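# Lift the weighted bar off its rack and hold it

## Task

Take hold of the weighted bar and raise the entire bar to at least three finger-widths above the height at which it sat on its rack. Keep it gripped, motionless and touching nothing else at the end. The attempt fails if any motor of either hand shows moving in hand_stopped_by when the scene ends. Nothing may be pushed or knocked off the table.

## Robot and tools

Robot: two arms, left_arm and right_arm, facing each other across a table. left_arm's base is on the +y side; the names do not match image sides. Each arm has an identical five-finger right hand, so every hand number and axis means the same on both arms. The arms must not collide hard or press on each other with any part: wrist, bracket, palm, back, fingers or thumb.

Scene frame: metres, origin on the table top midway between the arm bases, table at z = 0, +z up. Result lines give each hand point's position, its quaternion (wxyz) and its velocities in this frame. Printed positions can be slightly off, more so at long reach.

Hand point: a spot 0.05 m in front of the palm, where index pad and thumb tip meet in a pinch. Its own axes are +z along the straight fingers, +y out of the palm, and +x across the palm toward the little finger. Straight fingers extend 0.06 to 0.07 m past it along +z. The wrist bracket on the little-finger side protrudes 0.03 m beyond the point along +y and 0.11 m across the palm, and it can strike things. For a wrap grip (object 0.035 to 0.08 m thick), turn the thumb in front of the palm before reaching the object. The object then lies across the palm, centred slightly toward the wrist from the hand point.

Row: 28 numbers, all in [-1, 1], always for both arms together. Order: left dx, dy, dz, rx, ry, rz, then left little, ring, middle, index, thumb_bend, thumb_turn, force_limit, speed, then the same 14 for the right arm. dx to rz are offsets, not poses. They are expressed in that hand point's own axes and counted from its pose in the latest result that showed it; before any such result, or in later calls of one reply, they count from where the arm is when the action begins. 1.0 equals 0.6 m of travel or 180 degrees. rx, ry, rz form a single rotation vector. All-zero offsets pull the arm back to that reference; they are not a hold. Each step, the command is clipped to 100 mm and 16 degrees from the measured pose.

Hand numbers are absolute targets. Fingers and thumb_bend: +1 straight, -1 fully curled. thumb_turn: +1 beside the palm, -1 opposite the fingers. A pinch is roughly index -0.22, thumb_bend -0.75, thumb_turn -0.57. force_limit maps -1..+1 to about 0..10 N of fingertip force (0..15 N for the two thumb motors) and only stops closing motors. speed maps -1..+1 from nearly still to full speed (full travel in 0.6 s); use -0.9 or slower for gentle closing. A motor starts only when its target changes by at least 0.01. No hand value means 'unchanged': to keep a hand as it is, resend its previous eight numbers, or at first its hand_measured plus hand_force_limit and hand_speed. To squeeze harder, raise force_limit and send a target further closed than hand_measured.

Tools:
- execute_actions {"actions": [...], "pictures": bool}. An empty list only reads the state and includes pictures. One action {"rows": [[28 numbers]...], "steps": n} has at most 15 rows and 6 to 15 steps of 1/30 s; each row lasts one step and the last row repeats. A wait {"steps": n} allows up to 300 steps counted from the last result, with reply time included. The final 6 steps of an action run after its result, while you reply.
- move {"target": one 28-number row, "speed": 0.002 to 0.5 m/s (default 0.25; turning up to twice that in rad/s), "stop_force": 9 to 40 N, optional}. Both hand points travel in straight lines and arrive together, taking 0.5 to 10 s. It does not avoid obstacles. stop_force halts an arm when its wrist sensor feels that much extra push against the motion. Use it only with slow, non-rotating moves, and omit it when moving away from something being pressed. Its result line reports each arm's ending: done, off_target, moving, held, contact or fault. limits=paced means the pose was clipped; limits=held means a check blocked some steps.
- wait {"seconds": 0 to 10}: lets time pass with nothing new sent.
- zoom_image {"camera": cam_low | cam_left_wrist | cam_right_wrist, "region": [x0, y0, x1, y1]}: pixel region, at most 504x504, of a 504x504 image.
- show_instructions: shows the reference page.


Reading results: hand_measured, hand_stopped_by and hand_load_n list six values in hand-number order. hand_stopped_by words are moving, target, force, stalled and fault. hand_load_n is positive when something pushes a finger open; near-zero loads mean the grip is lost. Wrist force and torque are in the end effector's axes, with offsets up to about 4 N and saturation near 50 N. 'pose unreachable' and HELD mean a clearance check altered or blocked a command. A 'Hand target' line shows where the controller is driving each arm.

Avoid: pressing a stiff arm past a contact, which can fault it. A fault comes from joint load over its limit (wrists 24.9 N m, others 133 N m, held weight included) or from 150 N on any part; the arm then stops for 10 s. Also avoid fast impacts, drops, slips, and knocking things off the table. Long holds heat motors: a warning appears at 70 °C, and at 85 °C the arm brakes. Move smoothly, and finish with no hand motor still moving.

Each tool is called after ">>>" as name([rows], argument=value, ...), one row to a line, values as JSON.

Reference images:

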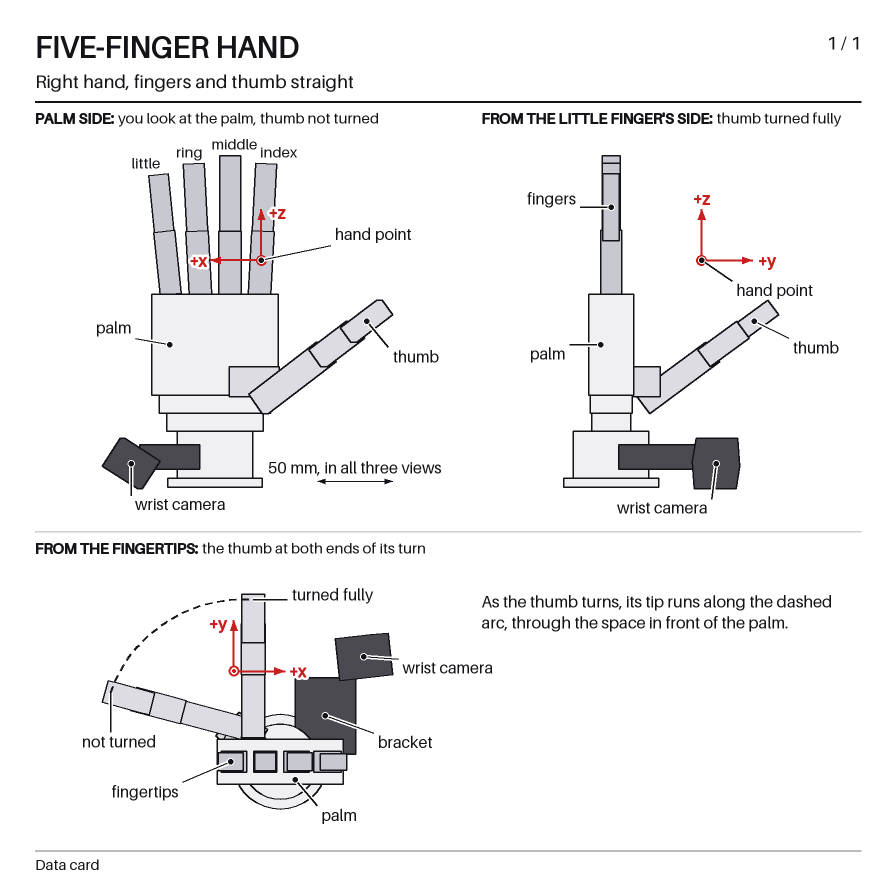

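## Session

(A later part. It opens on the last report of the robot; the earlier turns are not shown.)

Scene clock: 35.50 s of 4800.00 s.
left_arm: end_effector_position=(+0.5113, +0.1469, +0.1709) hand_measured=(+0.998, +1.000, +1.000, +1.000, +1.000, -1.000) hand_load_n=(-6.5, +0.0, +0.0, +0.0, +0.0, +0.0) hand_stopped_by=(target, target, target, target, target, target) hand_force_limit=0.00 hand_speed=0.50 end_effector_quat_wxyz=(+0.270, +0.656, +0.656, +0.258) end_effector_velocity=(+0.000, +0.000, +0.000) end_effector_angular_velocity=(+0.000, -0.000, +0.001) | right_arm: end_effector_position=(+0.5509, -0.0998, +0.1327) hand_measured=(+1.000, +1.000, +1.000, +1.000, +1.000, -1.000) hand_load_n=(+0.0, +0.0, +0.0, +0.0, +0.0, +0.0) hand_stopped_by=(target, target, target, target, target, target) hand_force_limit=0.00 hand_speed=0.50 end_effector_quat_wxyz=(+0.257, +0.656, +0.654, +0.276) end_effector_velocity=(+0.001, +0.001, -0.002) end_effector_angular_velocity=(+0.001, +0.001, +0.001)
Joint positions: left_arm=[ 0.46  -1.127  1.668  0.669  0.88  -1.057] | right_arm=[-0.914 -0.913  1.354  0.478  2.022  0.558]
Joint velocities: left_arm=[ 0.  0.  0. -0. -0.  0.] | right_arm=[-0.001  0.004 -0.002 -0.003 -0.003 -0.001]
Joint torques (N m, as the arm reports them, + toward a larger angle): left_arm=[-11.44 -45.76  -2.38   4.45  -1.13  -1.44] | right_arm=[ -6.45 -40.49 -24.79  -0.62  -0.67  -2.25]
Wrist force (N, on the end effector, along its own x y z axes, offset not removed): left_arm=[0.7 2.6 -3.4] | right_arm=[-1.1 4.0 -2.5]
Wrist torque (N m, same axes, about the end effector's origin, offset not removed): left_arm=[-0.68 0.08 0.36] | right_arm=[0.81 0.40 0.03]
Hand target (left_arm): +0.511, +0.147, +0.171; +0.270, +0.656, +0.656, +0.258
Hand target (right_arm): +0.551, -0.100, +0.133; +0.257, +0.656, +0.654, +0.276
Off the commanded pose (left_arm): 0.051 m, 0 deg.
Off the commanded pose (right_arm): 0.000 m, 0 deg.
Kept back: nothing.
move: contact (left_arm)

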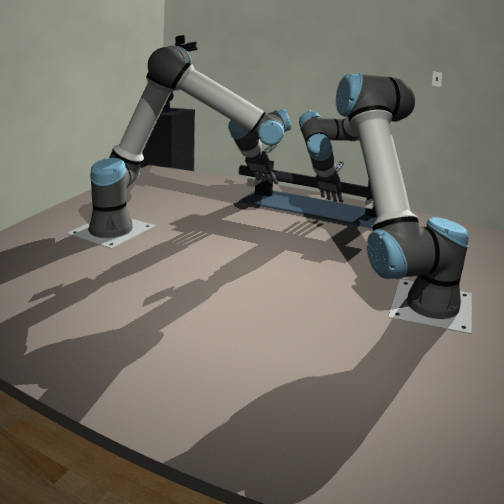

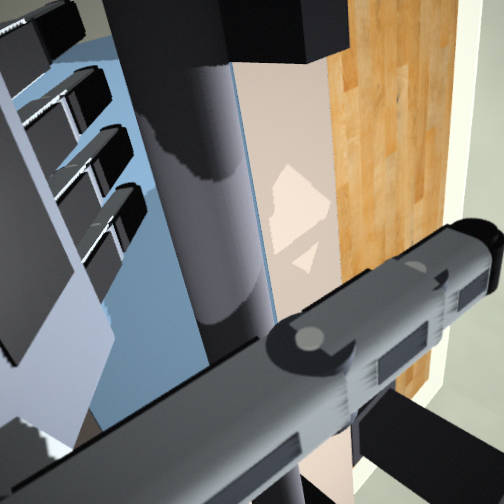

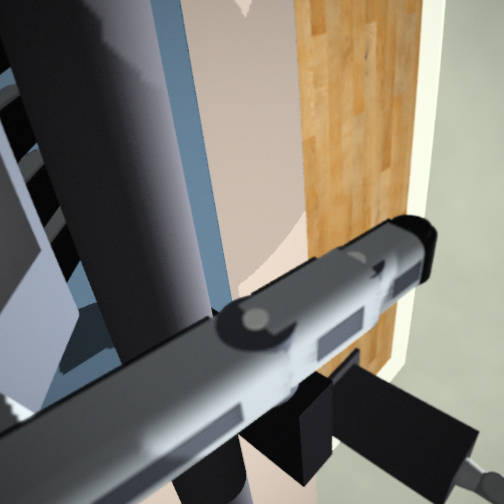

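>>> move(target=[-0.025,0,-0.012,0,0,0,1,1,1,1,1,-1,0,0.5, -0.022,0,0,0,0,0,1,1,1,1,1,-1,0,0.5], speed=0.012)

>>> move(target=[0,0,0.11,0,0,0,1,1,1,1,1,-1,0,0.5, 0,0,0.03,0,0,0,1,1,1,1,1,-1,0,0.5], speed=0.015, stop_force=12)

Scene clock: 37.63 s of 4800.00 s.
left_arm: end_effector_position=(+0.5063, +0.1323, +0.1762) hand_measured=(+1.000, +1.000, +1.000, +1.000, +1.000, -1.000) hand_load_n=(+0.0, +0.0, +0.0, +0.0, +0.0, +0.0) hand_stopped_by=(target, target, target, target, target, target) hand_force_limit=0.00 hand_speed=0.50 end_effector_quat_wxyz=(+0.270, +0.656, +0.656, +0.258) end_effector_velocity=(-0.001, -0.003, +0.001) end_effector_angular_velocity=(+0.001, -0.000, -0.000) | right_arm: end_effector_position=(+0.5510, -0.1127, +0.1324) hand_measured=(+1.000, +1.000, +1.000, +1.000, +1.000, -1.000) hand_load_n=(+0.0, +0.0, +0.0, +0.0, +0.0, +0.0) hand_stopped_by=(target, target, target, target, target, target) hand_force_limit=0.00 hand_speed=0.50 end_effector_quat_wxyz=(+0.257, +0.656, +0.654, +0.276) end_effector_velocity=(-0.000, -0.002, -0.000) end_effector_angular_velocity=(+0.001, +0.000, +0.001)
Joint positions: left_arm=[ 0.437 -1.113  1.635  0.706  0.872 -1.085] | right_arm=[-0.933 -0.937  1.396  0.454  2.011  0.541]
Joint velocities: left_arm=[-0.004  0.003 -0.005  0.006 -0.002 -0.004] | right_arm=[-0.003 -0.004  0.007 -0.005 -0.003 -0.003]
Joint torques (N m, as the arm reports them, + toward a larger angle): left_arm=[-10.6  -25.18 -24.14   4.39  -2.62  -1.34] | right_arm=[ -7.41 -56.16  -7.05  -0.6   -0.71  -2.32]
Wrist force (N, on the end effector, along its own x y z axes, offset not removed): left_arm=[0.5 -0.1 -0.2] | right_arm=[-2.6 0.2 -2.8]
Wrist torque (N m, same axes, about the end effector's origin, offset not removed): left_arm=[-0.03 -0.06 0.27] | right_arm=[0.01 0.52 -0.26]
Hand target (left_arm): +0.506, +0.132, +0.176; +0.270, +0.656, +0.656, +0.258
Hand target (right_arm): +0.551, -0.113, +0.132; +0.257, +0.656, +0.654, +0.276
Off the commanded pose (left_arm): 0.000 m, 0 deg.
Off the commanded pose (right_arm): 0.000 m, 0 deg.
Kept back: nothing.
move: done

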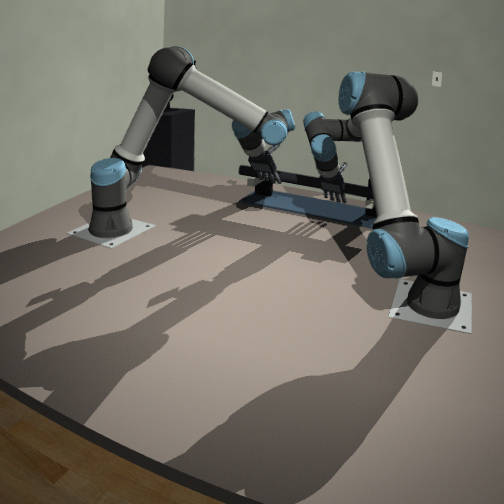

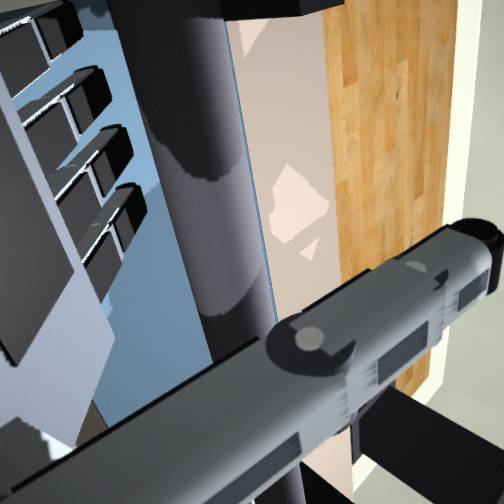

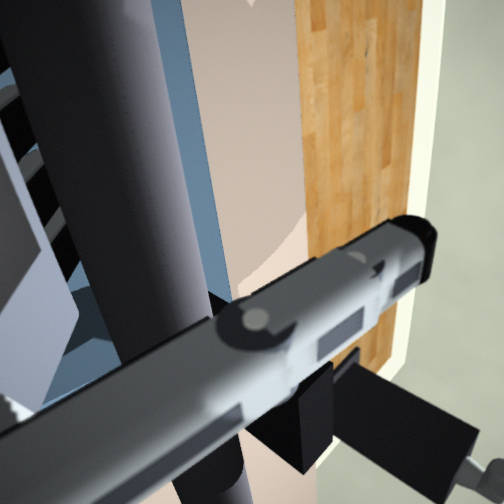

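Scene clock: 42.30 s of 4800.00 s.
left_arm: end_effector_position=(+0.5519, +0.1313, +0.1289) hand_measured=(+1.000, +1.000, +1.000, +1.000, +1.000, -1.000) hand_load_n=(+0.0, +0.0, +0.0, +0.0, +0.0, +0.0) hand_stopped_by=(target, target, target, target, target, target) hand_force_limit=0.00 hand_speed=0.50 end_effector_quat_wxyz=(+0.270, +0.656, +0.656, +0.258) end_effector_velocity=(+0.002, -0.000, -0.002) end_effector_angular_velocity=(+0.001, -0.001, -0.001) | right_arm: end_effector_position=(+0.5635, -0.1123, +0.1195) hand_measured=(+1.000, +1.000, +1.000, +1.000, +1.000, -1.000) hand_load_n=(+0.0, +0.0, +0.0, +0.0, +0.0, +0.0) hand_stopped_by=(target, target, target, target, target, target) hand_force_limit=0.00 hand_speed=0.50 end_effector_quat_wxyz=(+0.257, +0.656, +0.654, +0.276) end_effector_velocity=(-0.000, +0.001, -0.001) end_effector_angular_velocity=(-0.000, +0.001, +0.002)
Joint positions: left_arm=[ 0.529 -1.005  1.582  0.581  0.906 -0.975] | right_arm=[-0.947 -0.907  1.379  0.435  2.002  0.529]
Joint velocities: left_arm=[ 0.004  0.004 -0.003 -0.004  0.001  0.006] | right_arm=[ 0.001  0.002 -0.    -0.001 -0.001 -0.001]
Joint torques (N m, as the arm reports them, + toward a larger angle): left_arm=[ 11.18 -29.26 -25.18  -0.61   0.79   1.68] | right_arm=[ -6.15 -38.61 -24.53  -0.75  -0.73  -2.16]
Wrist force (N, on the end effector, along its own x y z axes, offset not removed): left_arm=[0.5 -2.1 0.9] | right_arm=[-0.7 1.3 -4.0]
Wrist torque (N m, same axes, about the end effector's origin, offset not removed): left_arm=[-0.42 -0.11 0.16] | right_arm=[0.39 0.36 0.10]
Hand target (left_arm): +0.552, +0.131, +0.129; +0.270, +0.656, +0.656, +0.258
Hand target (right_arm): +0.564, -0.112, +0.119; +0.257, +0.656, +0.654, +0.276
Off the commanded pose (left_arm): 0.000 m, 0 deg.
Off the commanded pose (right_arm): 0.000 m, 0 deg.
Kept back: nothing.
move: done

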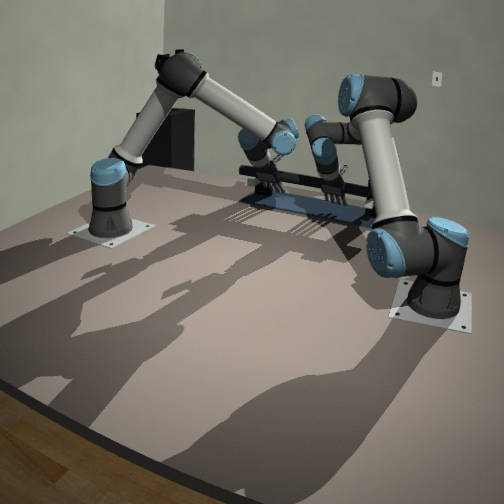

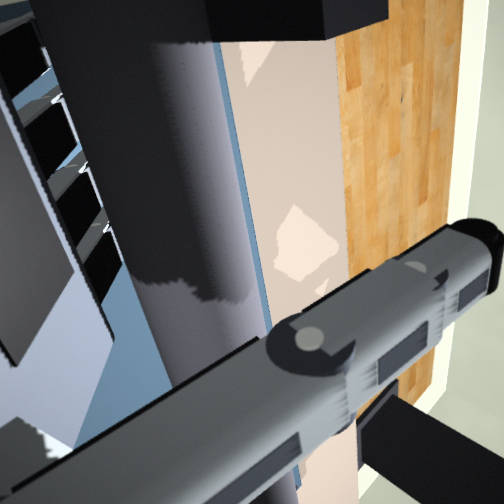

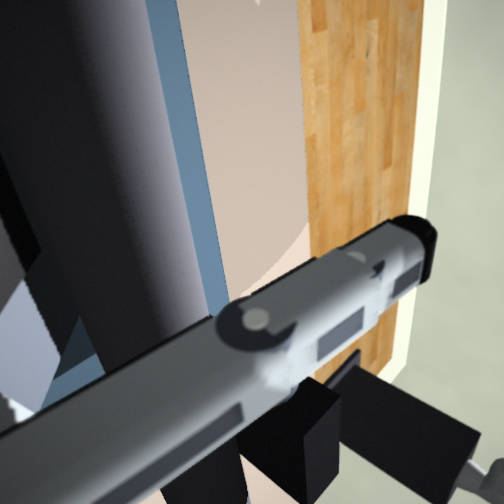

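>>> move(target=[0,0,0.075,0,0,0,0.6,0.6,0.6,0.6,1,-1,0,0.3, 0,0,0.03,0,0,0,0.6,0.6,0.6,0.6,1,-1,0,0.3], speed=0.012, stop_force=12)

Scene clock: 46.47 s of 4800.00 s.
left_arm: end_effector_position=(+0.5528, +0.1312, +0.1277) hand_measured=(+0.722, +0.600, +0.600, +0.600, +1.000, -1.000) hand_load_n=(+8.0, +0.0, +0.0, +0.0, +0.0, +0.0) hand_stopped_by=(force, target, target, target, target, target) hand_force_limit=0.00 hand_speed=0.30 end_effector_quat_wxyz=(+0.270, +0.656, +0.656, +0.258) end_effector_velocity=(-0.000, +0.000, +0.000) end_effector_angular_velocity=(+0.001, +0.000, -0.000) | right_arm: end_effector_position=(+0.5759, -0.1119, +0.1067) hand_measured=(+0.600, +0.600, +0.600, +0.600, +1.000, -1.000) hand_load_n=(+0.0, +0.0, +0.0, +0.0, +0.0, +0.0) hand_stopped_by=(target, target, target, target, target, target) hand_force_limit=0.00 hand_speed=0.30 end_effector_quat_wxyz=(+0.257, +0.656, +0.654, +0.276) end_effector_velocity=(+0.001, +0.000, -0.001) end_effector_angular_velocity=(+0.001, +0.001, +0.000)
Joint positions: left_arm=[ 0.531 -1.002  1.581  0.578  0.908 -0.973] | right_arm=[-0.961 -0.877  1.361  0.418  1.993  0.517]
Joint velocities: left_arm=[-0.    -0.    -0.     0.001  0.    -0.   ] | right_arm=[-0.001  0.003 -0.001 -0.001 -0.002 -0.   ]
Joint torques (N m, as the arm reports them, + toward a larger angle): left_arm=[ -5.82 -53.44  -7.97   2.25  -3.51  -0.98] | right_arm=[-12.29 -46.28 -32.19  -4.1    1.17  -1.85]
Wrist force (N, on the end effector, along its own x y z axes, offset not removed): left_arm=[2.1 -14.4 -12.1] | right_arm=[-4.3 -14.4 -7.8]
Wrist torque (N m, same axes, about the end effector's origin, offset not removed): left_arm=[0.59 0.49 -0.59] | right_arm=[0.22 1.08 -1.22]
Hand target (left_arm): +0.553, +0.131, +0.128; +0.270, +0.656, +0.656, +0.258
Hand target (right_arm): +0.576, -0.112, +0.107; +0.257, +0.656, +0.654, +0.276
Off the commanded pose (left_arm): 0.043 m, 0 deg.
Off the commanded pose (right_arm): 0.000 m, 0 deg.
Kept back: nothing.
move: contact (left_arm)

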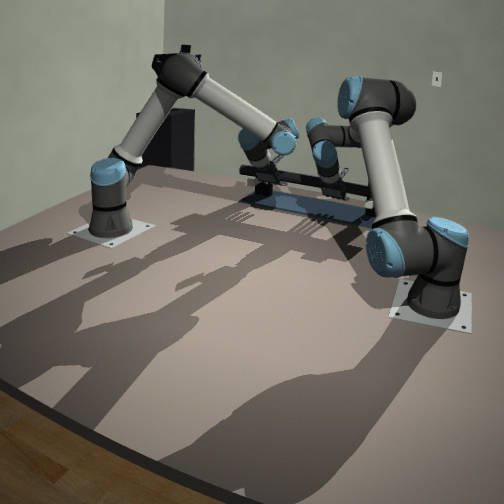

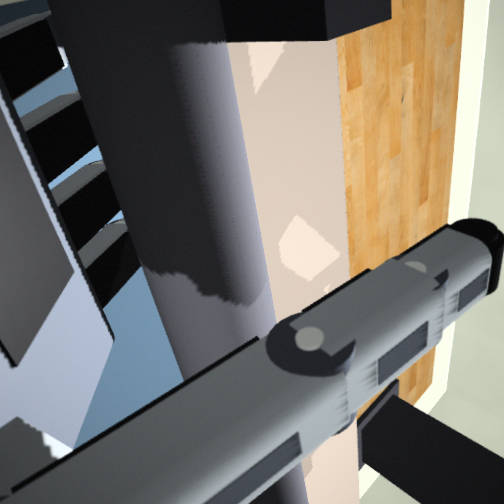

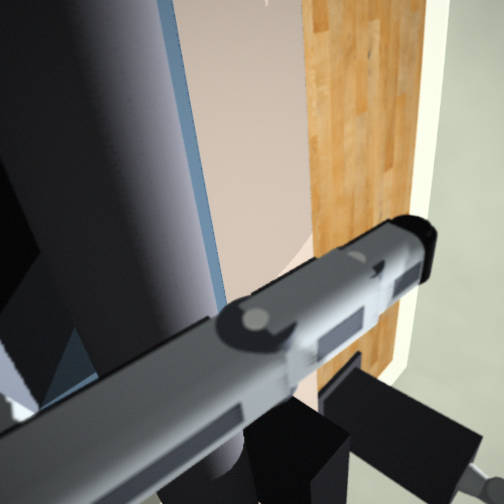

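>>> move(target=[0,-0.008,0,0,0,0,1,1,1,1,1,-1,0,0.5, 0,-0.007,0,0,0,0,0.6,0.6,0.6,0.6,1,-1,0,0.3], speed=0.01)

>>> move(target=[0,0,0.075,0,0,0,1,1,1,1,1,-1,0,0.5, 0,0,0.02,0,0,0,0.6,0.6,0.6,0.6,1,-1,0,0.3], speed=0.012, stop_force=12)

Scene clock: 47.47 s of 4800.00 s.
left_arm: end_effector_position=(+0.5496, +0.1312, +0.1246) hand_measured=(+1.000, +1.000, +1.000, +1.000, +1.000, -1.000) hand_load_n=(+0.0, +0.0, +0.0, +0.0, +0.0, +0.0) hand_stopped_by=(target, target, target, target, target, target) hand_force_limit=0.00 hand_speed=0.50 end_effector_quat_wxyz=(+0.270, +0.656, +0.656, +0.258) end_effector_velocity=(-0.001, +0.000, -0.001) end_effector_angular_velocity=(-0.001, -0.001, +0.001) | right_arm: end_effector_position=(+0.5731, -0.1118, +0.1039) hand_measured=(+0.600, +0.600, +0.600, +0.600, +1.000, -1.000) hand_load_n=(+0.0, +0.0, +0.0, +0.0, +0.0, +0.0) hand_stopped_by=(target, target, target, target, target, target) hand_force_limit=0.00 hand_speed=0.30 end_effector_quat_wxyz=(+0.257, +0.656, +0.654, +0.276) end_effector_velocity=(-0.001, -0.000, -0.001) end_effector_angular_velocity=(+0.000, -0.000, -0.001)
Joint positions: left_arm=[ 0.525 -1.002  1.591  0.572  0.905 -0.98 ] | right_arm=[-0.958 -0.877  1.37   0.411  1.995  0.52 ]
Joint velocities: left_arm=[-0.002  0.     0.004 -0.004 -0.002 -0.003] | right_arm=[ 0.001 -0.     0.005 -0.004  0.002  0.002]
Joint torques (N m, as the arm reports them, + toward a larger angle): left_arm=[-12.92 -29.65  -4.78  -0.54  -2.6   -1.22] | right_arm=[  5.88 -58.17  -8.24  -0.53   2.53   2.31]
Wrist force (N, on the end effector, along its own x y z axes, offset not removed): left_arm=[0.4 -2.4 2.7] | right_arm=[2.8 0.4 1.2]
Wrist torque (N m, same axes, about the end effector's origin, offset not removed): left_arm=[-0.54 -0.20 0.11] | right_arm=[-0.05 -0.32 0.13]
Hand target (left_arm): +0.549, +0.131, +0.124; +0.270, +0.656, +0.656, +0.258
Hand target (right_arm): +0.573, -0.112, +0.104; +0.257, +0.656, +0.654, +0.276
Off the commanded pose (left_arm): 0.000 m, 0 deg.
Off the commanded pose (right_arm): 0.000 m, 0 deg.
Kept back: nothing.
move: done

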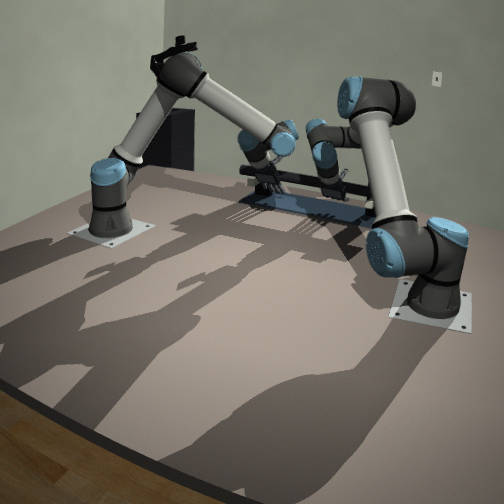

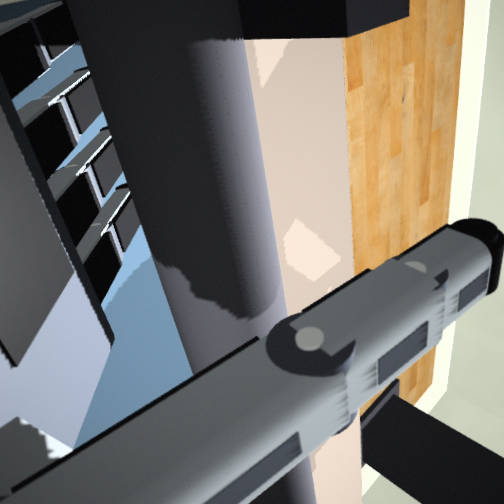

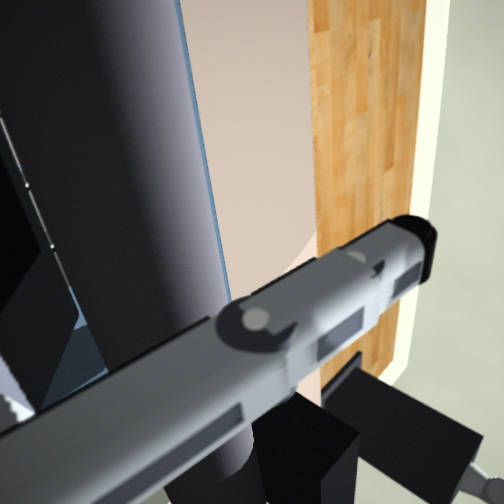

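Scene clock: 51.43 s of 4800.00 s.
left_arm: end_effector_position=(+0.5635, +0.1309, +0.1100) hand_measured=(+1.000, +1.000, +1.000, +1.000, +1.000, -1.000) hand_load_n=(+1.0, +0.0, +0.0, +0.0, +0.0, +0.0) hand_stopped_by=(target, target, target, target, target, target) hand_force_limit=0.00 hand_speed=0.50 end_effector_quat_wxyz=(+0.270, +0.656, +0.656, +0.258) end_effector_velocity=(+0.000, +0.000, +0.000) end_effector_angular_velocity=(-0.000, +0.000, +0.000) | right_arm: end_effector_position=(+0.5814, -0.1115, +0.0954) hand_measured=(+0.600, +0.600, +0.600, +0.600, +1.000, -1.000) hand_load_n=(+0.0, +0.0, +0.0, +0.0, +0.0, +0.0) hand_stopped_by=(target, target, target, target, target, target) hand_force_limit=0.00 hand_speed=0.30 end_effector_quat_wxyz=(+0.257, +0.656, +0.654, +0.276) end_effector_velocity=(+0.000, +0.001, -0.001) end_effector_angular_velocity=(+0.001, +0.001, +0.001)
Joint positions: left_arm=[ 0.551 -0.967  1.57   0.54   0.916 -0.95 ] | right_arm=[-0.967 -0.856  1.357  0.4    1.99   0.512]
Joint velocities: left_arm=[ 0. -0. -0.  0.  0.  0.] | right_arm=[-0.     0.002 -0.001 -0.001 -0.002  0.   ]
Joint torques (N m, as the arm reports them, + toward a larger angle): left_arm=[ -7.98 -57.5   -6.99   3.38  -2.55  -0.97] | right_arm=[ -6.92 -39.47 -24.47  -0.66  -0.77  -2.3 ]
Wrist force (N, on the end effector, along its own x y z axes, offset not removed): left_arm=[-1.2 -10.9 -2.5] | right_arm=[1.0 -3.5 1.1]
Wrist torque (N m, same axes, about the end effector's origin, offset not removed): left_arm=[0.62 0.30 -0.53] | right_arm=[-0.46 0.00 -0.20]
Hand target (left_arm): +0.563, +0.131, +0.110; +0.270, +0.656, +0.656, +0.258
Hand target (right_arm): +0.581, -0.112, +0.095; +0.257, +0.656, +0.654, +0.276
Off the commanded pose (left_arm): 0.025 m, 0 deg.
Off the commanded pose (right_arm): 0.000 m, 0 deg.
Kept back: nothing.
move: contact (left_arm)

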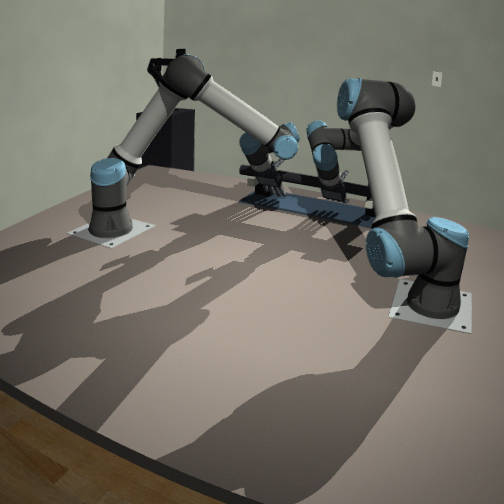

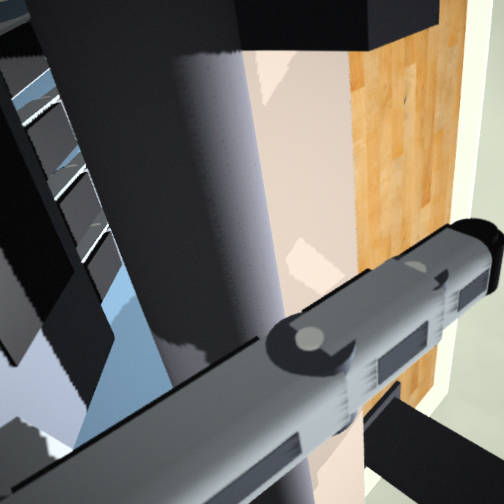

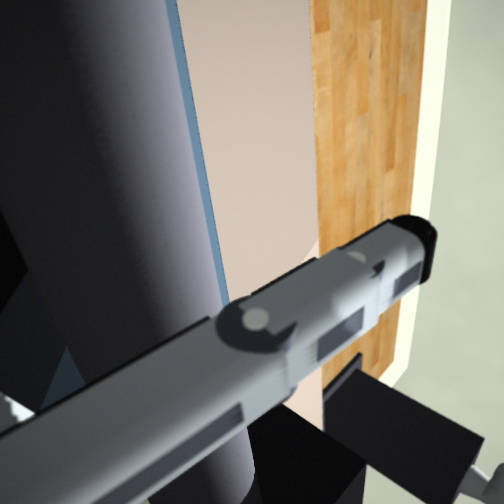

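>>> move(target=[0,-0.012,0,0,0,0,0.7,0.7,0.7,0.7,1,-1,0,0.3, 0,0,0,0,0,0,0.6,0.6,0.6,0.6,1,-1,0,0.3], speed=0.01)

>>> move(target=[0,0,0.04,0,0,0,0.7,0.7,0.7,0.7,1,-1,0,0.3, 0,0,0.03,0,0,0,0.6,0.6,0.6,0.6,1,-1,0,0.3], speed=0.01, stop_force=12)

Scene clock: 52.83 s of 4800.00 s.
left_arm: end_effector_position=(+0.5585, +0.1309, +0.1052) hand_measured=(+0.974, +0.700, +0.700, +0.700, +1.000, -1.000) hand_load_n=(+0.0, +0.0, +0.0, +0.0, +0.0, +0.0) hand_stopped_by=(force, target, target, target, target, target) hand_force_limit=0.00 hand_speed=0.30 end_effector_quat_wxyz=(+0.270, +0.656, +0.656, +0.258) end_effector_velocity=(-0.001, +0.000, -0.002) end_effector_angular_velocity=(+0.000, +0.001, +0.000) | right_arm: end_effector_position=(+0.5815, -0.1115, +0.0953) hand_measured=(+0.600, +0.600, +0.600, +0.600, +1.000, -1.000) hand_load_n=(+0.0, +0.0, +0.0, +0.0, +0.0, +0.0) hand_stopped_by=(target, target, target, target, target, target) hand_force_limit=0.00 hand_speed=0.30 end_effector_quat_wxyz=(+0.257, +0.656, +0.654, +0.276) end_effector_velocity=(+0.001, -0.001, +0.000) end_effector_angular_velocity=(+0.000, +0.000, -0.001)
Joint positions: left_arm=[ 0.542 -0.966  1.585  0.53   0.912 -0.96 ] | right_arm=[-0.967 -0.856  1.357  0.4    1.99   0.512]
Joint velocities: left_arm=[-0.002  0.     0.005 -0.003 -0.001 -0.003] | right_arm=[-0.003 -0.001  0.     0.    -0.001 -0.001]
Joint torques (N m, as the arm reports them, + toward a larger angle): left_arm=[-11.34 -31.1   -4.3   -0.41  -2.81  -1.3 ] | right_arm=[  3.51 -57.91 -11.1    2.32   0.52   0.12]
Wrist force (N, on the end effector, along its own x y z axes, offset not removed): left_arm=[0.3 0.2 -0.4] | right_arm=[2.6 3.1 -1.3]
Wrist torque (N m, same axes, about the end effector's origin, offset not removed): left_arm=[-0.06 -0.07 0.25] | right_arm=[0.53 -0.35 0.27]
Hand target (left_arm): +0.558, +0.131, +0.105; +0.270, +0.656, +0.656, +0.258
Hand target (right_arm): +0.581, -0.112, +0.095; +0.257, +0.656, +0.654, +0.276
Off the commanded pose (left_arm): 0.000 m, 0 deg.
Off the commanded pose (right_arm): 0.000 m, 0 deg.
Kept back: nothing.
move: done

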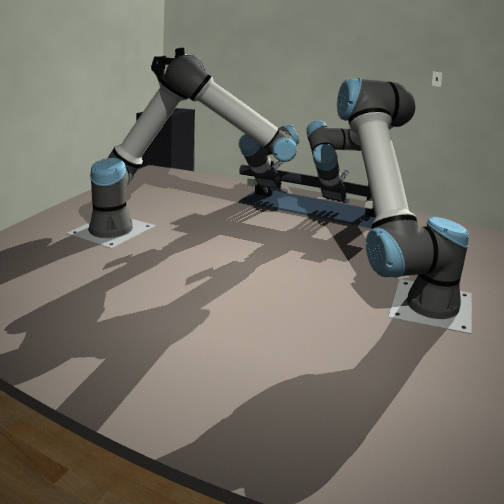

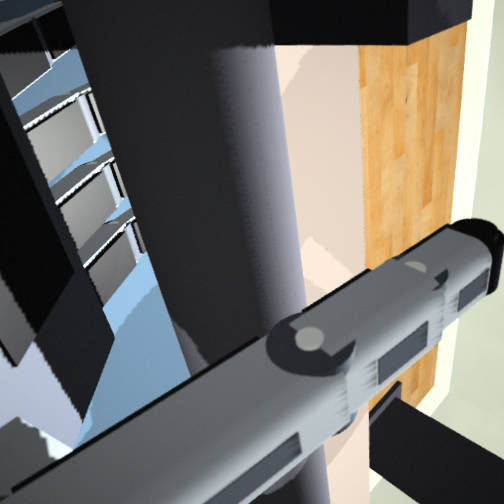

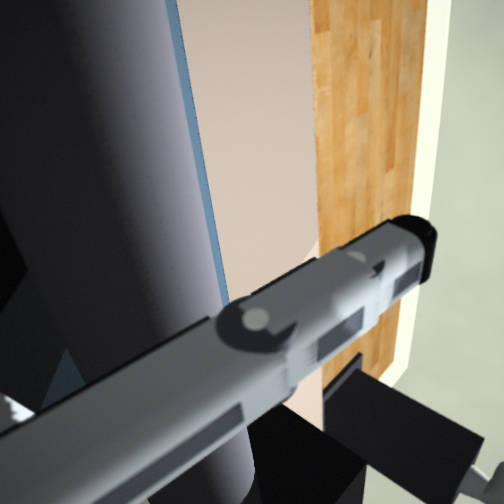

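Scene clock: 55.07 s of 4800.00 s.
left_arm: end_effector_position=(+0.5625, +0.1308, +0.1011) hand_measured=(+0.976, +0.700, +0.700, +0.700, +1.000, -1.000) hand_load_n=(+5.5, +0.0, +0.0, +0.0, +0.0, +0.0) hand_stopped_by=(force, target, target, target, target, target) hand_force_limit=0.00 hand_speed=0.30 end_effector_quat_wxyz=(+0.270, +0.656, +0.656, +0.258) end_effector_velocity=(+0.000, +0.001, -0.000) end_effector_angular_velocity=(+0.000, +0.000, +0.001) | right_arm: end_effector_position=(+0.5912, -0.1112, +0.0855) hand_measured=(+0.600, +0.600, +0.600, +0.600, +1.000, -1.000) hand_load_n=(+0.0, +0.0, +0.0, +0.0, +0.5, +0.0) hand_stopped_by=(target, target, target, target, target, target) hand_force_limit=0.00 hand_speed=0.30 end_effector_quat_wxyz=(+0.257, +0.656, +0.654, +0.276) end_effector_velocity=(-0.002, -0.001, +0.000) end_effector_angular_velocity=(-0.003, +0.002, +0.001)
Joint positions: left_arm=[ 0.549 -0.956  1.578  0.521  0.915 -0.952] | right_arm=[-0.977 -0.831  1.34   0.389  1.983  0.503]
Joint velocities: left_arm=[ 0.001  0.     0.001 -0.     0.    -0.   ] | right_arm=[ 0.001 -0.003  0.004  0.002  0.001 -0.   ]
Joint torques (N m, as the arm reports them, + toward a larger angle): left_arm=[ -9.46 -56.17  -5.4    3.82  -3.47  -1.38] | right_arm=[  2.22 -51.32  -5.73   1.42   0.19   2.07]
Wrist force (N, on the end effector, along its own x y z axes, offset not removed): left_arm=[-0.6 -6.3 0.1] | right_arm=[-1.7 1.1 -16.8]
Wrist torque (N m, same axes, about the end effector's origin, offset not removed): left_arm=[0.06 -0.08 -0.27] | right_arm=[0.26 0.54 0.19]
Hand target (left_arm): +0.562, +0.131, +0.101; +0.270, +0.656, +0.656, +0.258
Hand target (right_arm): +0.591, -0.111, +0.086; +0.257, +0.656, +0.654, +0.276
Off the commanded pose (left_arm): 0.018 m, 0 deg.
Off the commanded pose (right_arm): 0.004 m, 0 deg.
Kept back: nothing.
move: contact (left_arm, right_arm)

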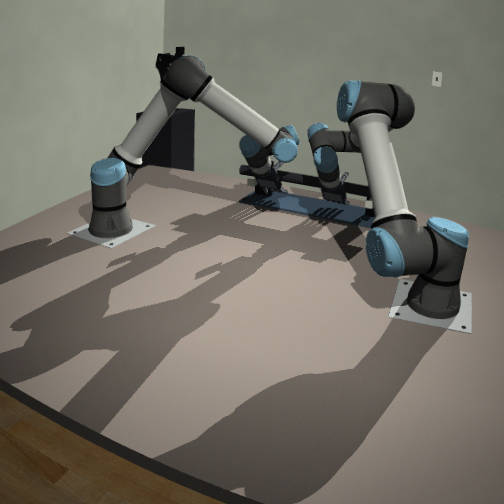

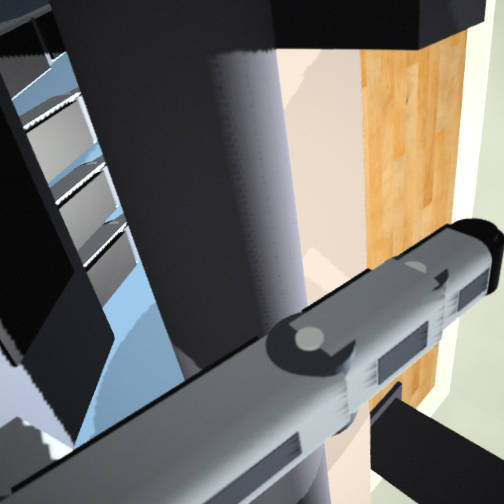

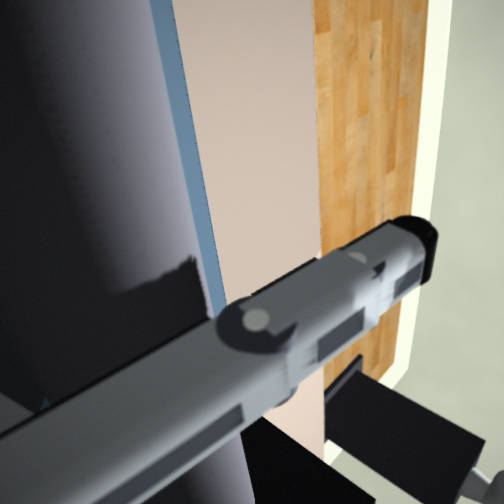

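>>> move(target=[-0.022,0,-0.01,0,0,0,0.72,0.7,0.7,0.7,1,-1,0,0.3, 0,0,-0.008,0,0,0,0.6,0.6,0.6,0.6,1,-1,0,0.3], speed=0.01)

>>> move(target=[0,0,0.06,0,0,0,0.6,0.6,0.6,0.6,1,-1,0,0.3, 0,0,0,0,0,0,0.6,0.6,0.6,0.6,1,-1,0,0.3], speed=0.01, stop_force=12)

Scene clock: 57.00 s of 4800.00 s.
left_arm: end_effector_position=(+0.5583, +0.1179, +0.1055) hand_measured=(+0.974, +0.700, +0.700, +0.700, +1.000, -1.000) hand_load_n=(+0.0, +0.0, +0.0, +0.0, +0.0, +0.0) hand_stopped_by=(force, target, target, target, target, target) hand_force_limit=0.00 hand_speed=0.30 end_effector_quat_wxyz=(+0.270, +0.656, +0.656, +0.258) end_effector_velocity=(-0.000, -0.002, +0.000) end_effector_angular_velocity=(-0.002, +0.000, +0.000) | right_arm: end_effector_position=(+0.5879, -0.1113, +0.0889) hand_measured=(+0.600, +0.600, +0.600, +0.600, +1.000, -1.000) hand_load_n=(+0.0, +0.0, +0.0, +0.0, +0.0, +0.0) hand_stopped_by=(target, target, target, target, target, target) hand_force_limit=0.00 hand_speed=0.30 end_effector_quat_wxyz=(+0.257, +0.656, +0.654, +0.276) end_effector_velocity=(-0.000, -0.000, +0.001) end_effector_angular_velocity=(+0.001, -0.000, -0.002)
Joint positions: left_arm=[ 0.529 -0.945  1.55   0.553  0.907 -0.975] | right_arm=[-0.974 -0.84   1.346  0.393  1.985  0.506]
Joint velocities: left_arm=[-0.002  0.002 -0.004  0.003 -0.    -0.004] | right_arm=[ 0.    -0.002  0.001  0.001  0.001  0.002]
Joint torques (N m, as the arm reports them, + toward a larger angle): left_arm=[-10.78 -32.53 -23.6    4.25  -2.68  -1.32] | right_arm=[  6.25 -58.75  -8.24   2.33   2.32   2.24]
Wrist force (N, on the end effector, along its own x y z axes, offset not removed): left_arm=[-0.9 -0.1 -0.1] | right_arm=[0.9 0.8 1.3]
Wrist torque (N m, same axes, about the end effector's origin, offset not removed): left_arm=[-0.01 0.20 0.15] | right_arm=[0.02 -0.02 0.12]
Hand target (left_arm): +0.558, +0.118, +0.106; +0.270, +0.656, +0.656, +0.258
Hand target (right_arm): +0.588, -0.111, +0.089; +0.257, +0.656, +0.654, +0.276
Off the commanded pose (left_arm): 0.000 m, 0 deg.
Off the commanded pose (right_arm): 0.000 m, 0 deg.
Kept back: nothing.
move: done

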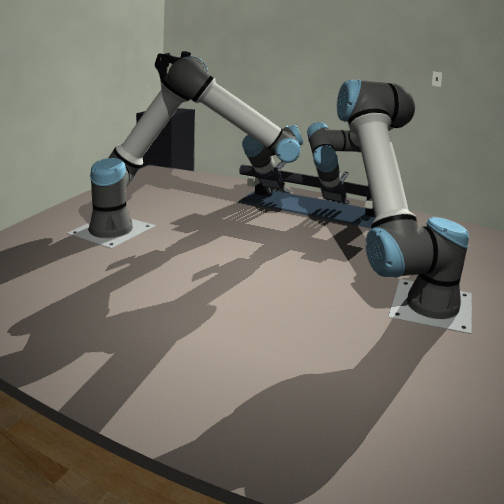

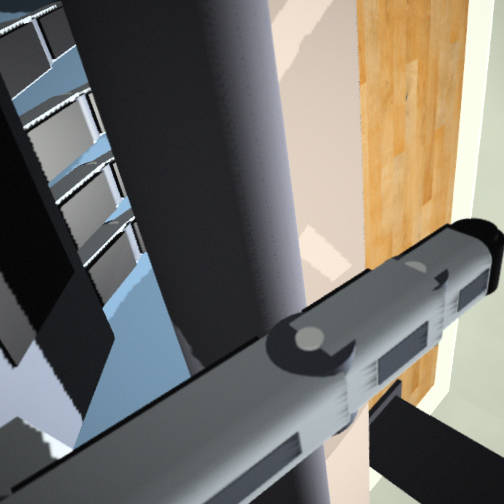

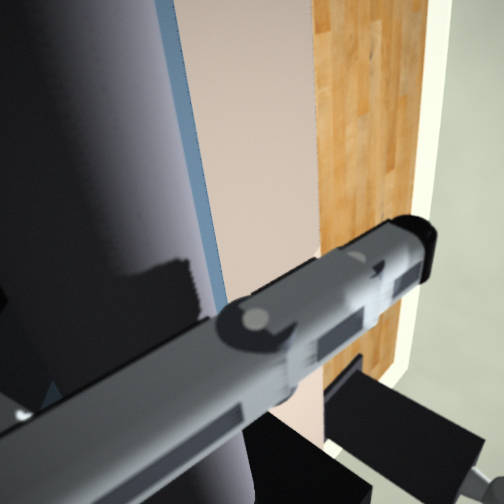

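Scene clock: 57.50 s of 4800.00 s.
left_arm: end_effector_position=(+0.5589, +0.1178, +0.1047) hand_measured=(+0.848, +0.600, +0.600, +0.600, +1.000, -1.000) hand_load_n=(+13.0, +0.0, +0.0, +0.0, +0.0, +0.0) hand_stopped_by=(force, target, target, target, target, target) hand_force_limit=0.00 hand_speed=0.30 end_effector_quat_wxyz=(+0.269, +0.656, +0.656, +0.258) end_effector_velocity=(-0.002, +0.001, +0.001) end_effector_angular_velocity=(+0.003, +0.000, +0.001) | right_arm: end_effector_position=(+0.5879, -0.1113, +0.0889) hand_measured=(+0.600, +0.600, +0.600, +0.600, +1.000, -1.000) hand_load_n=(+0.0, +0.0, +0.0, +0.0, +0.0, +0.0) hand_stopped_by=(target, target, target, target, target, target) hand_force_limit=0.00 hand_speed=0.30 end_effector_quat_wxyz=(+0.257, +0.656, +0.654, +0.276) end_effector_velocity=(+0.000, -0.001, +0.001) end_effector_angular_velocity=(-0.000, -0.001, -0.001)
Joint positions: left_arm=[ 0.53  -0.943  1.549  0.552  0.908 -0.973] | right_arm=[-0.974 -0.84   1.346  0.393  1.986  0.506]
Joint velocities: left_arm=[-0.003 -0.004  0.004  0.005 -0.003 -0.004] | right_arm=[-0.001 -0.001  0.     0.     0.001 -0.   ]
Joint torques (N m, as the arm reports them, + toward a larger angle): left_arm=[ -1.06 -52.76  -8.5    1.11  -5.96  -1.05] | right_arm=[  3.94 -54.68  -9.71   1.66   2.08   1.79]
Wrist force (N, on the end effector, along its own x y z axes, offset not removed): left_arm=[0.4 -17.5 -24.3] | right_arm=[1.9 0.6 4.1]
Wrist torque (N m, same axes, about the end effector's origin, offset not removed): left_arm=[1.92 1.65 -1.06] | right_arm=[-0.24 -0.13 0.19]
Hand target (left_arm): +0.559, +0.118, +0.105; +0.269, +0.656, +0.656, +0.258
Hand target (right_arm): +0.588, -0.111, +0.089; +0.257, +0.656, +0.654, +0.276
Off the commanded pose (left_arm): 0.035 m, 0 deg.
Off the commanded pose (right_arm): 0.000 m, 0 deg.
Kept back: nothing.
move: contact (left_arm)

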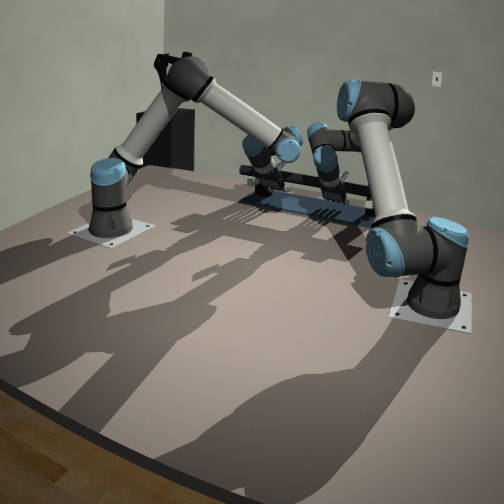

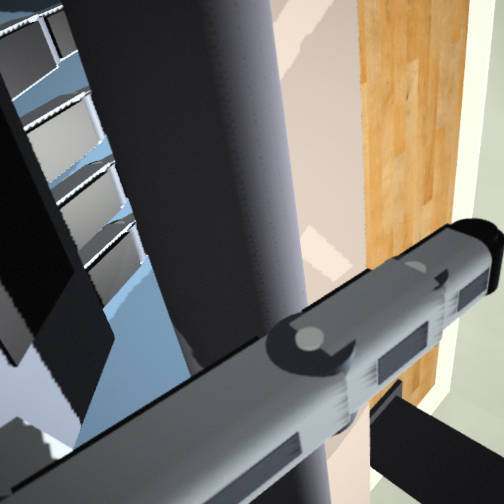

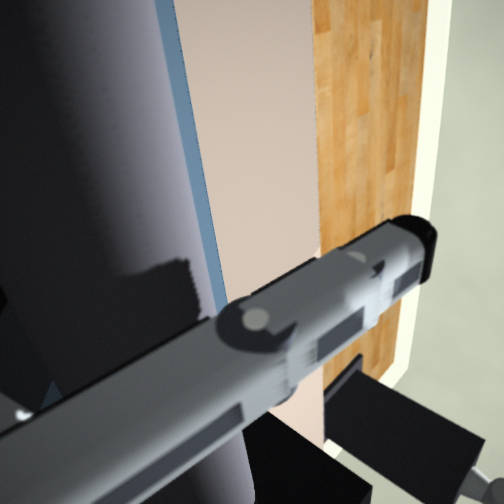

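>>> move(target=[0,-0.025,0,0,0.023,-0.023,1,0.6,0.6,0.6,1,-1,0,0.3, 0,0,0,0,0.023,-0.023,0.6,0.6,0.6,0.6,1,-1,0,0.3], speed=0.01)

>>> move(target=[0,0,0.05,0,0,0,1,0.6,0.6,0.6,1,-1,0,0.3, 0,0,0.015,0,0,0,0.6,0.6,0.6,0.6,1,-1,0,0.3], speed=0.008, stop_force=12)

Scene clock: 63.57 s of 4800.00 s.
left_arm: end_effector_position=(+0.5481, +0.1177, +0.0943) hand_measured=(+1.000, +0.600, +0.600, +0.600, +1.000, -1.000) hand_load_n=(+0.0, +0.0, +0.0, +0.0, +0.0, +0.0) hand_stopped_by=(target, target, target, target, target, target) hand_force_limit=0.00 hand_speed=0.30 end_effector_quat_wxyz=(+0.255, +0.623, +0.688, +0.272) end_effector_velocity=(-0.000, +0.001, -0.000) end_effector_angular_velocity=(+0.001, +0.001, +0.006) | right_arm: end_effector_position=(+0.5879, -0.1113, +0.0889) hand_measured=(+0.600, +0.600, +0.600, +0.600, +1.000, -1.000) hand_load_n=(+0.0, +0.0, +0.0, +0.0, +0.0, +0.0) hand_stopped_by=(target, target, target, target, target, target) hand_force_limit=0.00 hand_speed=0.30 end_effector_quat_wxyz=(+0.243, +0.622, +0.686, +0.290) end_effector_velocity=(+0.000, +0.000, -0.000) end_effector_angular_velocity=(+0.001, +0.001, +0.005)
Joint positions: left_arm=[ 0.487 -0.89   1.517  0.645  0.857 -1.15 ] | right_arm=[-1.005 -0.888  1.425  0.318  1.901  0.396]
Joint velocities: left_arm=[-0.001  0.003 -0.002  0.006 -0.002 -0.008] | right_arm=[-0.002 -0.002  0.003 -0.003 -0.006 -0.005]
Joint torques (N m, as the arm reports them, + toward a larger angle): left_arm=[ -9.42 -33.68 -22.74   4.62  -2.58  -1.18] | right_arm=[ -6.65 -56.74  -7.33  -0.71  -0.85  -2.25]
Wrist force (N, on the end effector, along its own x y z axes, offset not removed): left_arm=[-0.9 -0.4 1.5] | right_arm=[-0.8 -1.0 -1.1]
Wrist torque (N m, same axes, about the end effector's origin, offset not removed): left_arm=[-0.11 0.09 0.14] | right_arm=[-0.22 0.38 -0.19]
Hand target (left_arm): +0.548, +0.118, +0.094; +0.255, +0.622, +0.688, +0.272
Hand target (right_arm): +0.588, -0.111, +0.089; +0.243, +0.622, +0.686, +0.290
Off the commanded pose (left_arm): 0.000 m, 0 deg.
Off the commanded pose (right_arm): 0.000 m, 0 deg.
Kept back: nothing.
move: done

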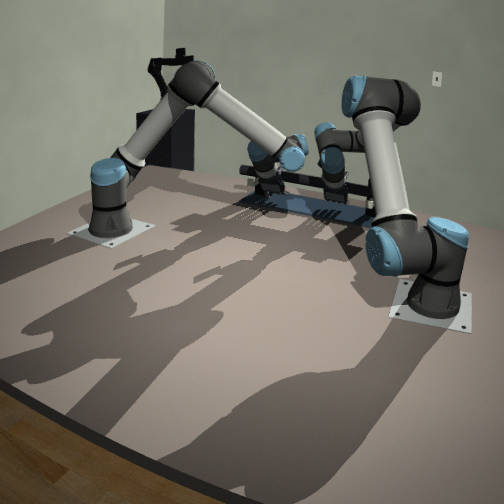

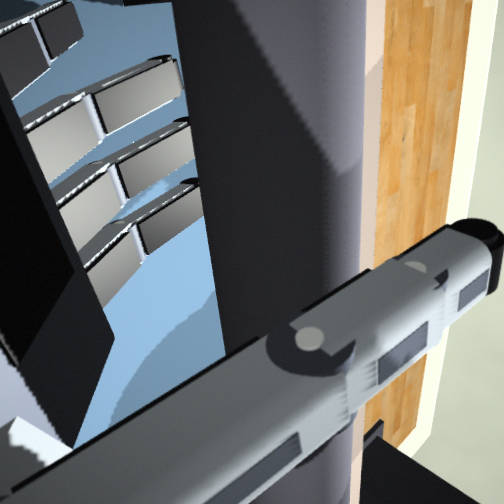

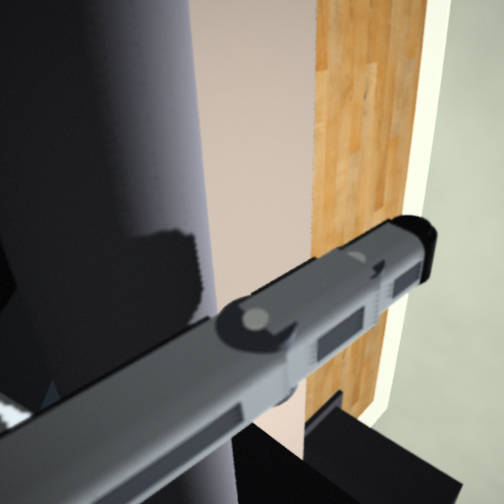

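Scene clock: 65.97 s of 4800.00 s.
left_arm: end_effector_position=(+0.5495, +0.1178, +0.0929) hand_measured=(+1.000, +0.600, +0.600, +0.600, +1.000, -1.000) hand_load_n=(-6.0, +0.0, +0.0, +0.0, +0.0, +0.0) hand_stopped_by=(target, target, target, target, target, target) hand_force_limit=0.00 hand_speed=0.30 end_effector_quat_wxyz=(+0.255, +0.623, +0.688, +0.272) end_effector_velocity=(+0.000, +0.000, -0.000) end_effector_angular_velocity=(+0.000, -0.001, +0.001) | right_arm: end_effector_position=(+0.5913, -0.1108, +0.0854) hand_measured=(+0.600, +0.600, +0.600, +0.600, +1.000, -1.000) hand_load_n=(+0.0, +0.0, +0.0, +0.0, +0.5, +0.5) hand_stopped_by=(target, target, target, target, target, target) hand_force_limit=0.00 hand_speed=0.30 end_effector_quat_wxyz=(+0.243, +0.622, +0.686, +0.290) end_effector_velocity=(+0.001, -0.000, +0.001) end_effector_angular_velocity=(+0.002, -0.001, -0.001)
Joint positions: left_arm=[ 0.489 -0.887  1.515  0.642  0.858 -1.147] | right_arm=[-1.008 -0.879  1.418  0.315  1.899  0.394]
Joint velocities: left_arm=[ 0.     0.     0.001 -0.001 -0.001  0.   ] | right_arm=[-0.001 -0.002 -0.     0.    -0.001  0.   ]
Joint torques (N m, as the arm reports them, + toward a larger angle): left_arm=[-12.   -53.66  -1.62   4.57  -1.2   -1.53] | right_arm=[ -2.17 -48.46  -9.26  -0.63  -1.23  -1.2 ]
Wrist force (N, on the end effector, along its own x y z axes, offset not removed): left_arm=[1.9 3.8 -2.3] | right_arm=[-4.5 2.3 -20.3]
Wrist torque (N m, same axes, about the end effector's origin, offset not removed): left_arm=[-0.35 -0.23 0.48] | right_arm=[0.63 1.17 -0.16]
Hand target (left_arm): +0.550, +0.118, +0.093; +0.255, +0.623, +0.688, +0.272
Hand target (right_arm): +0.591, -0.111, +0.086; +0.243, +0.622, +0.686, +0.290
Off the commanded pose (left_arm): 0.028 m, 0 deg.
Off the commanded pose (right_arm): 0.004 m, 0 deg.
Kept back: nothing.
move: contact (left_arm, right_arm)

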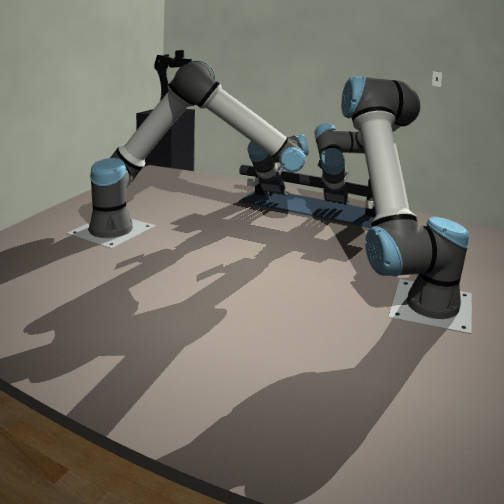

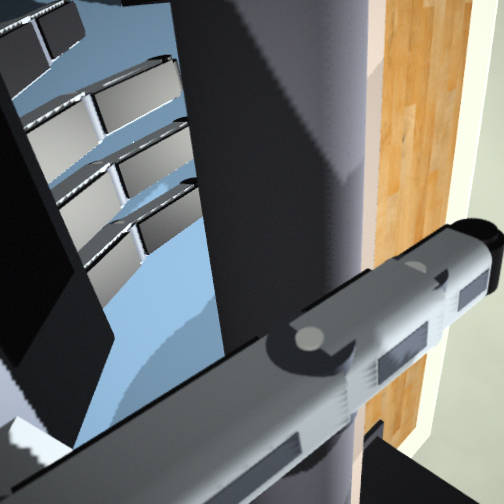

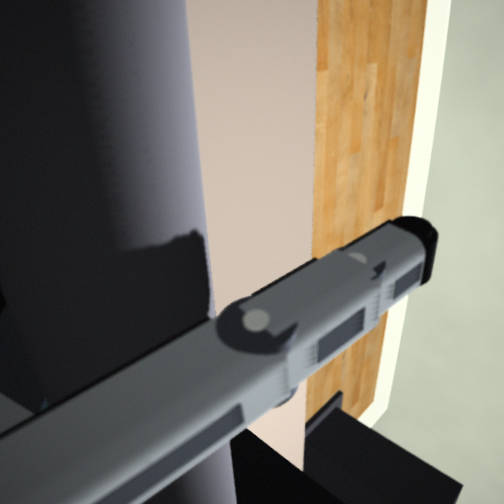

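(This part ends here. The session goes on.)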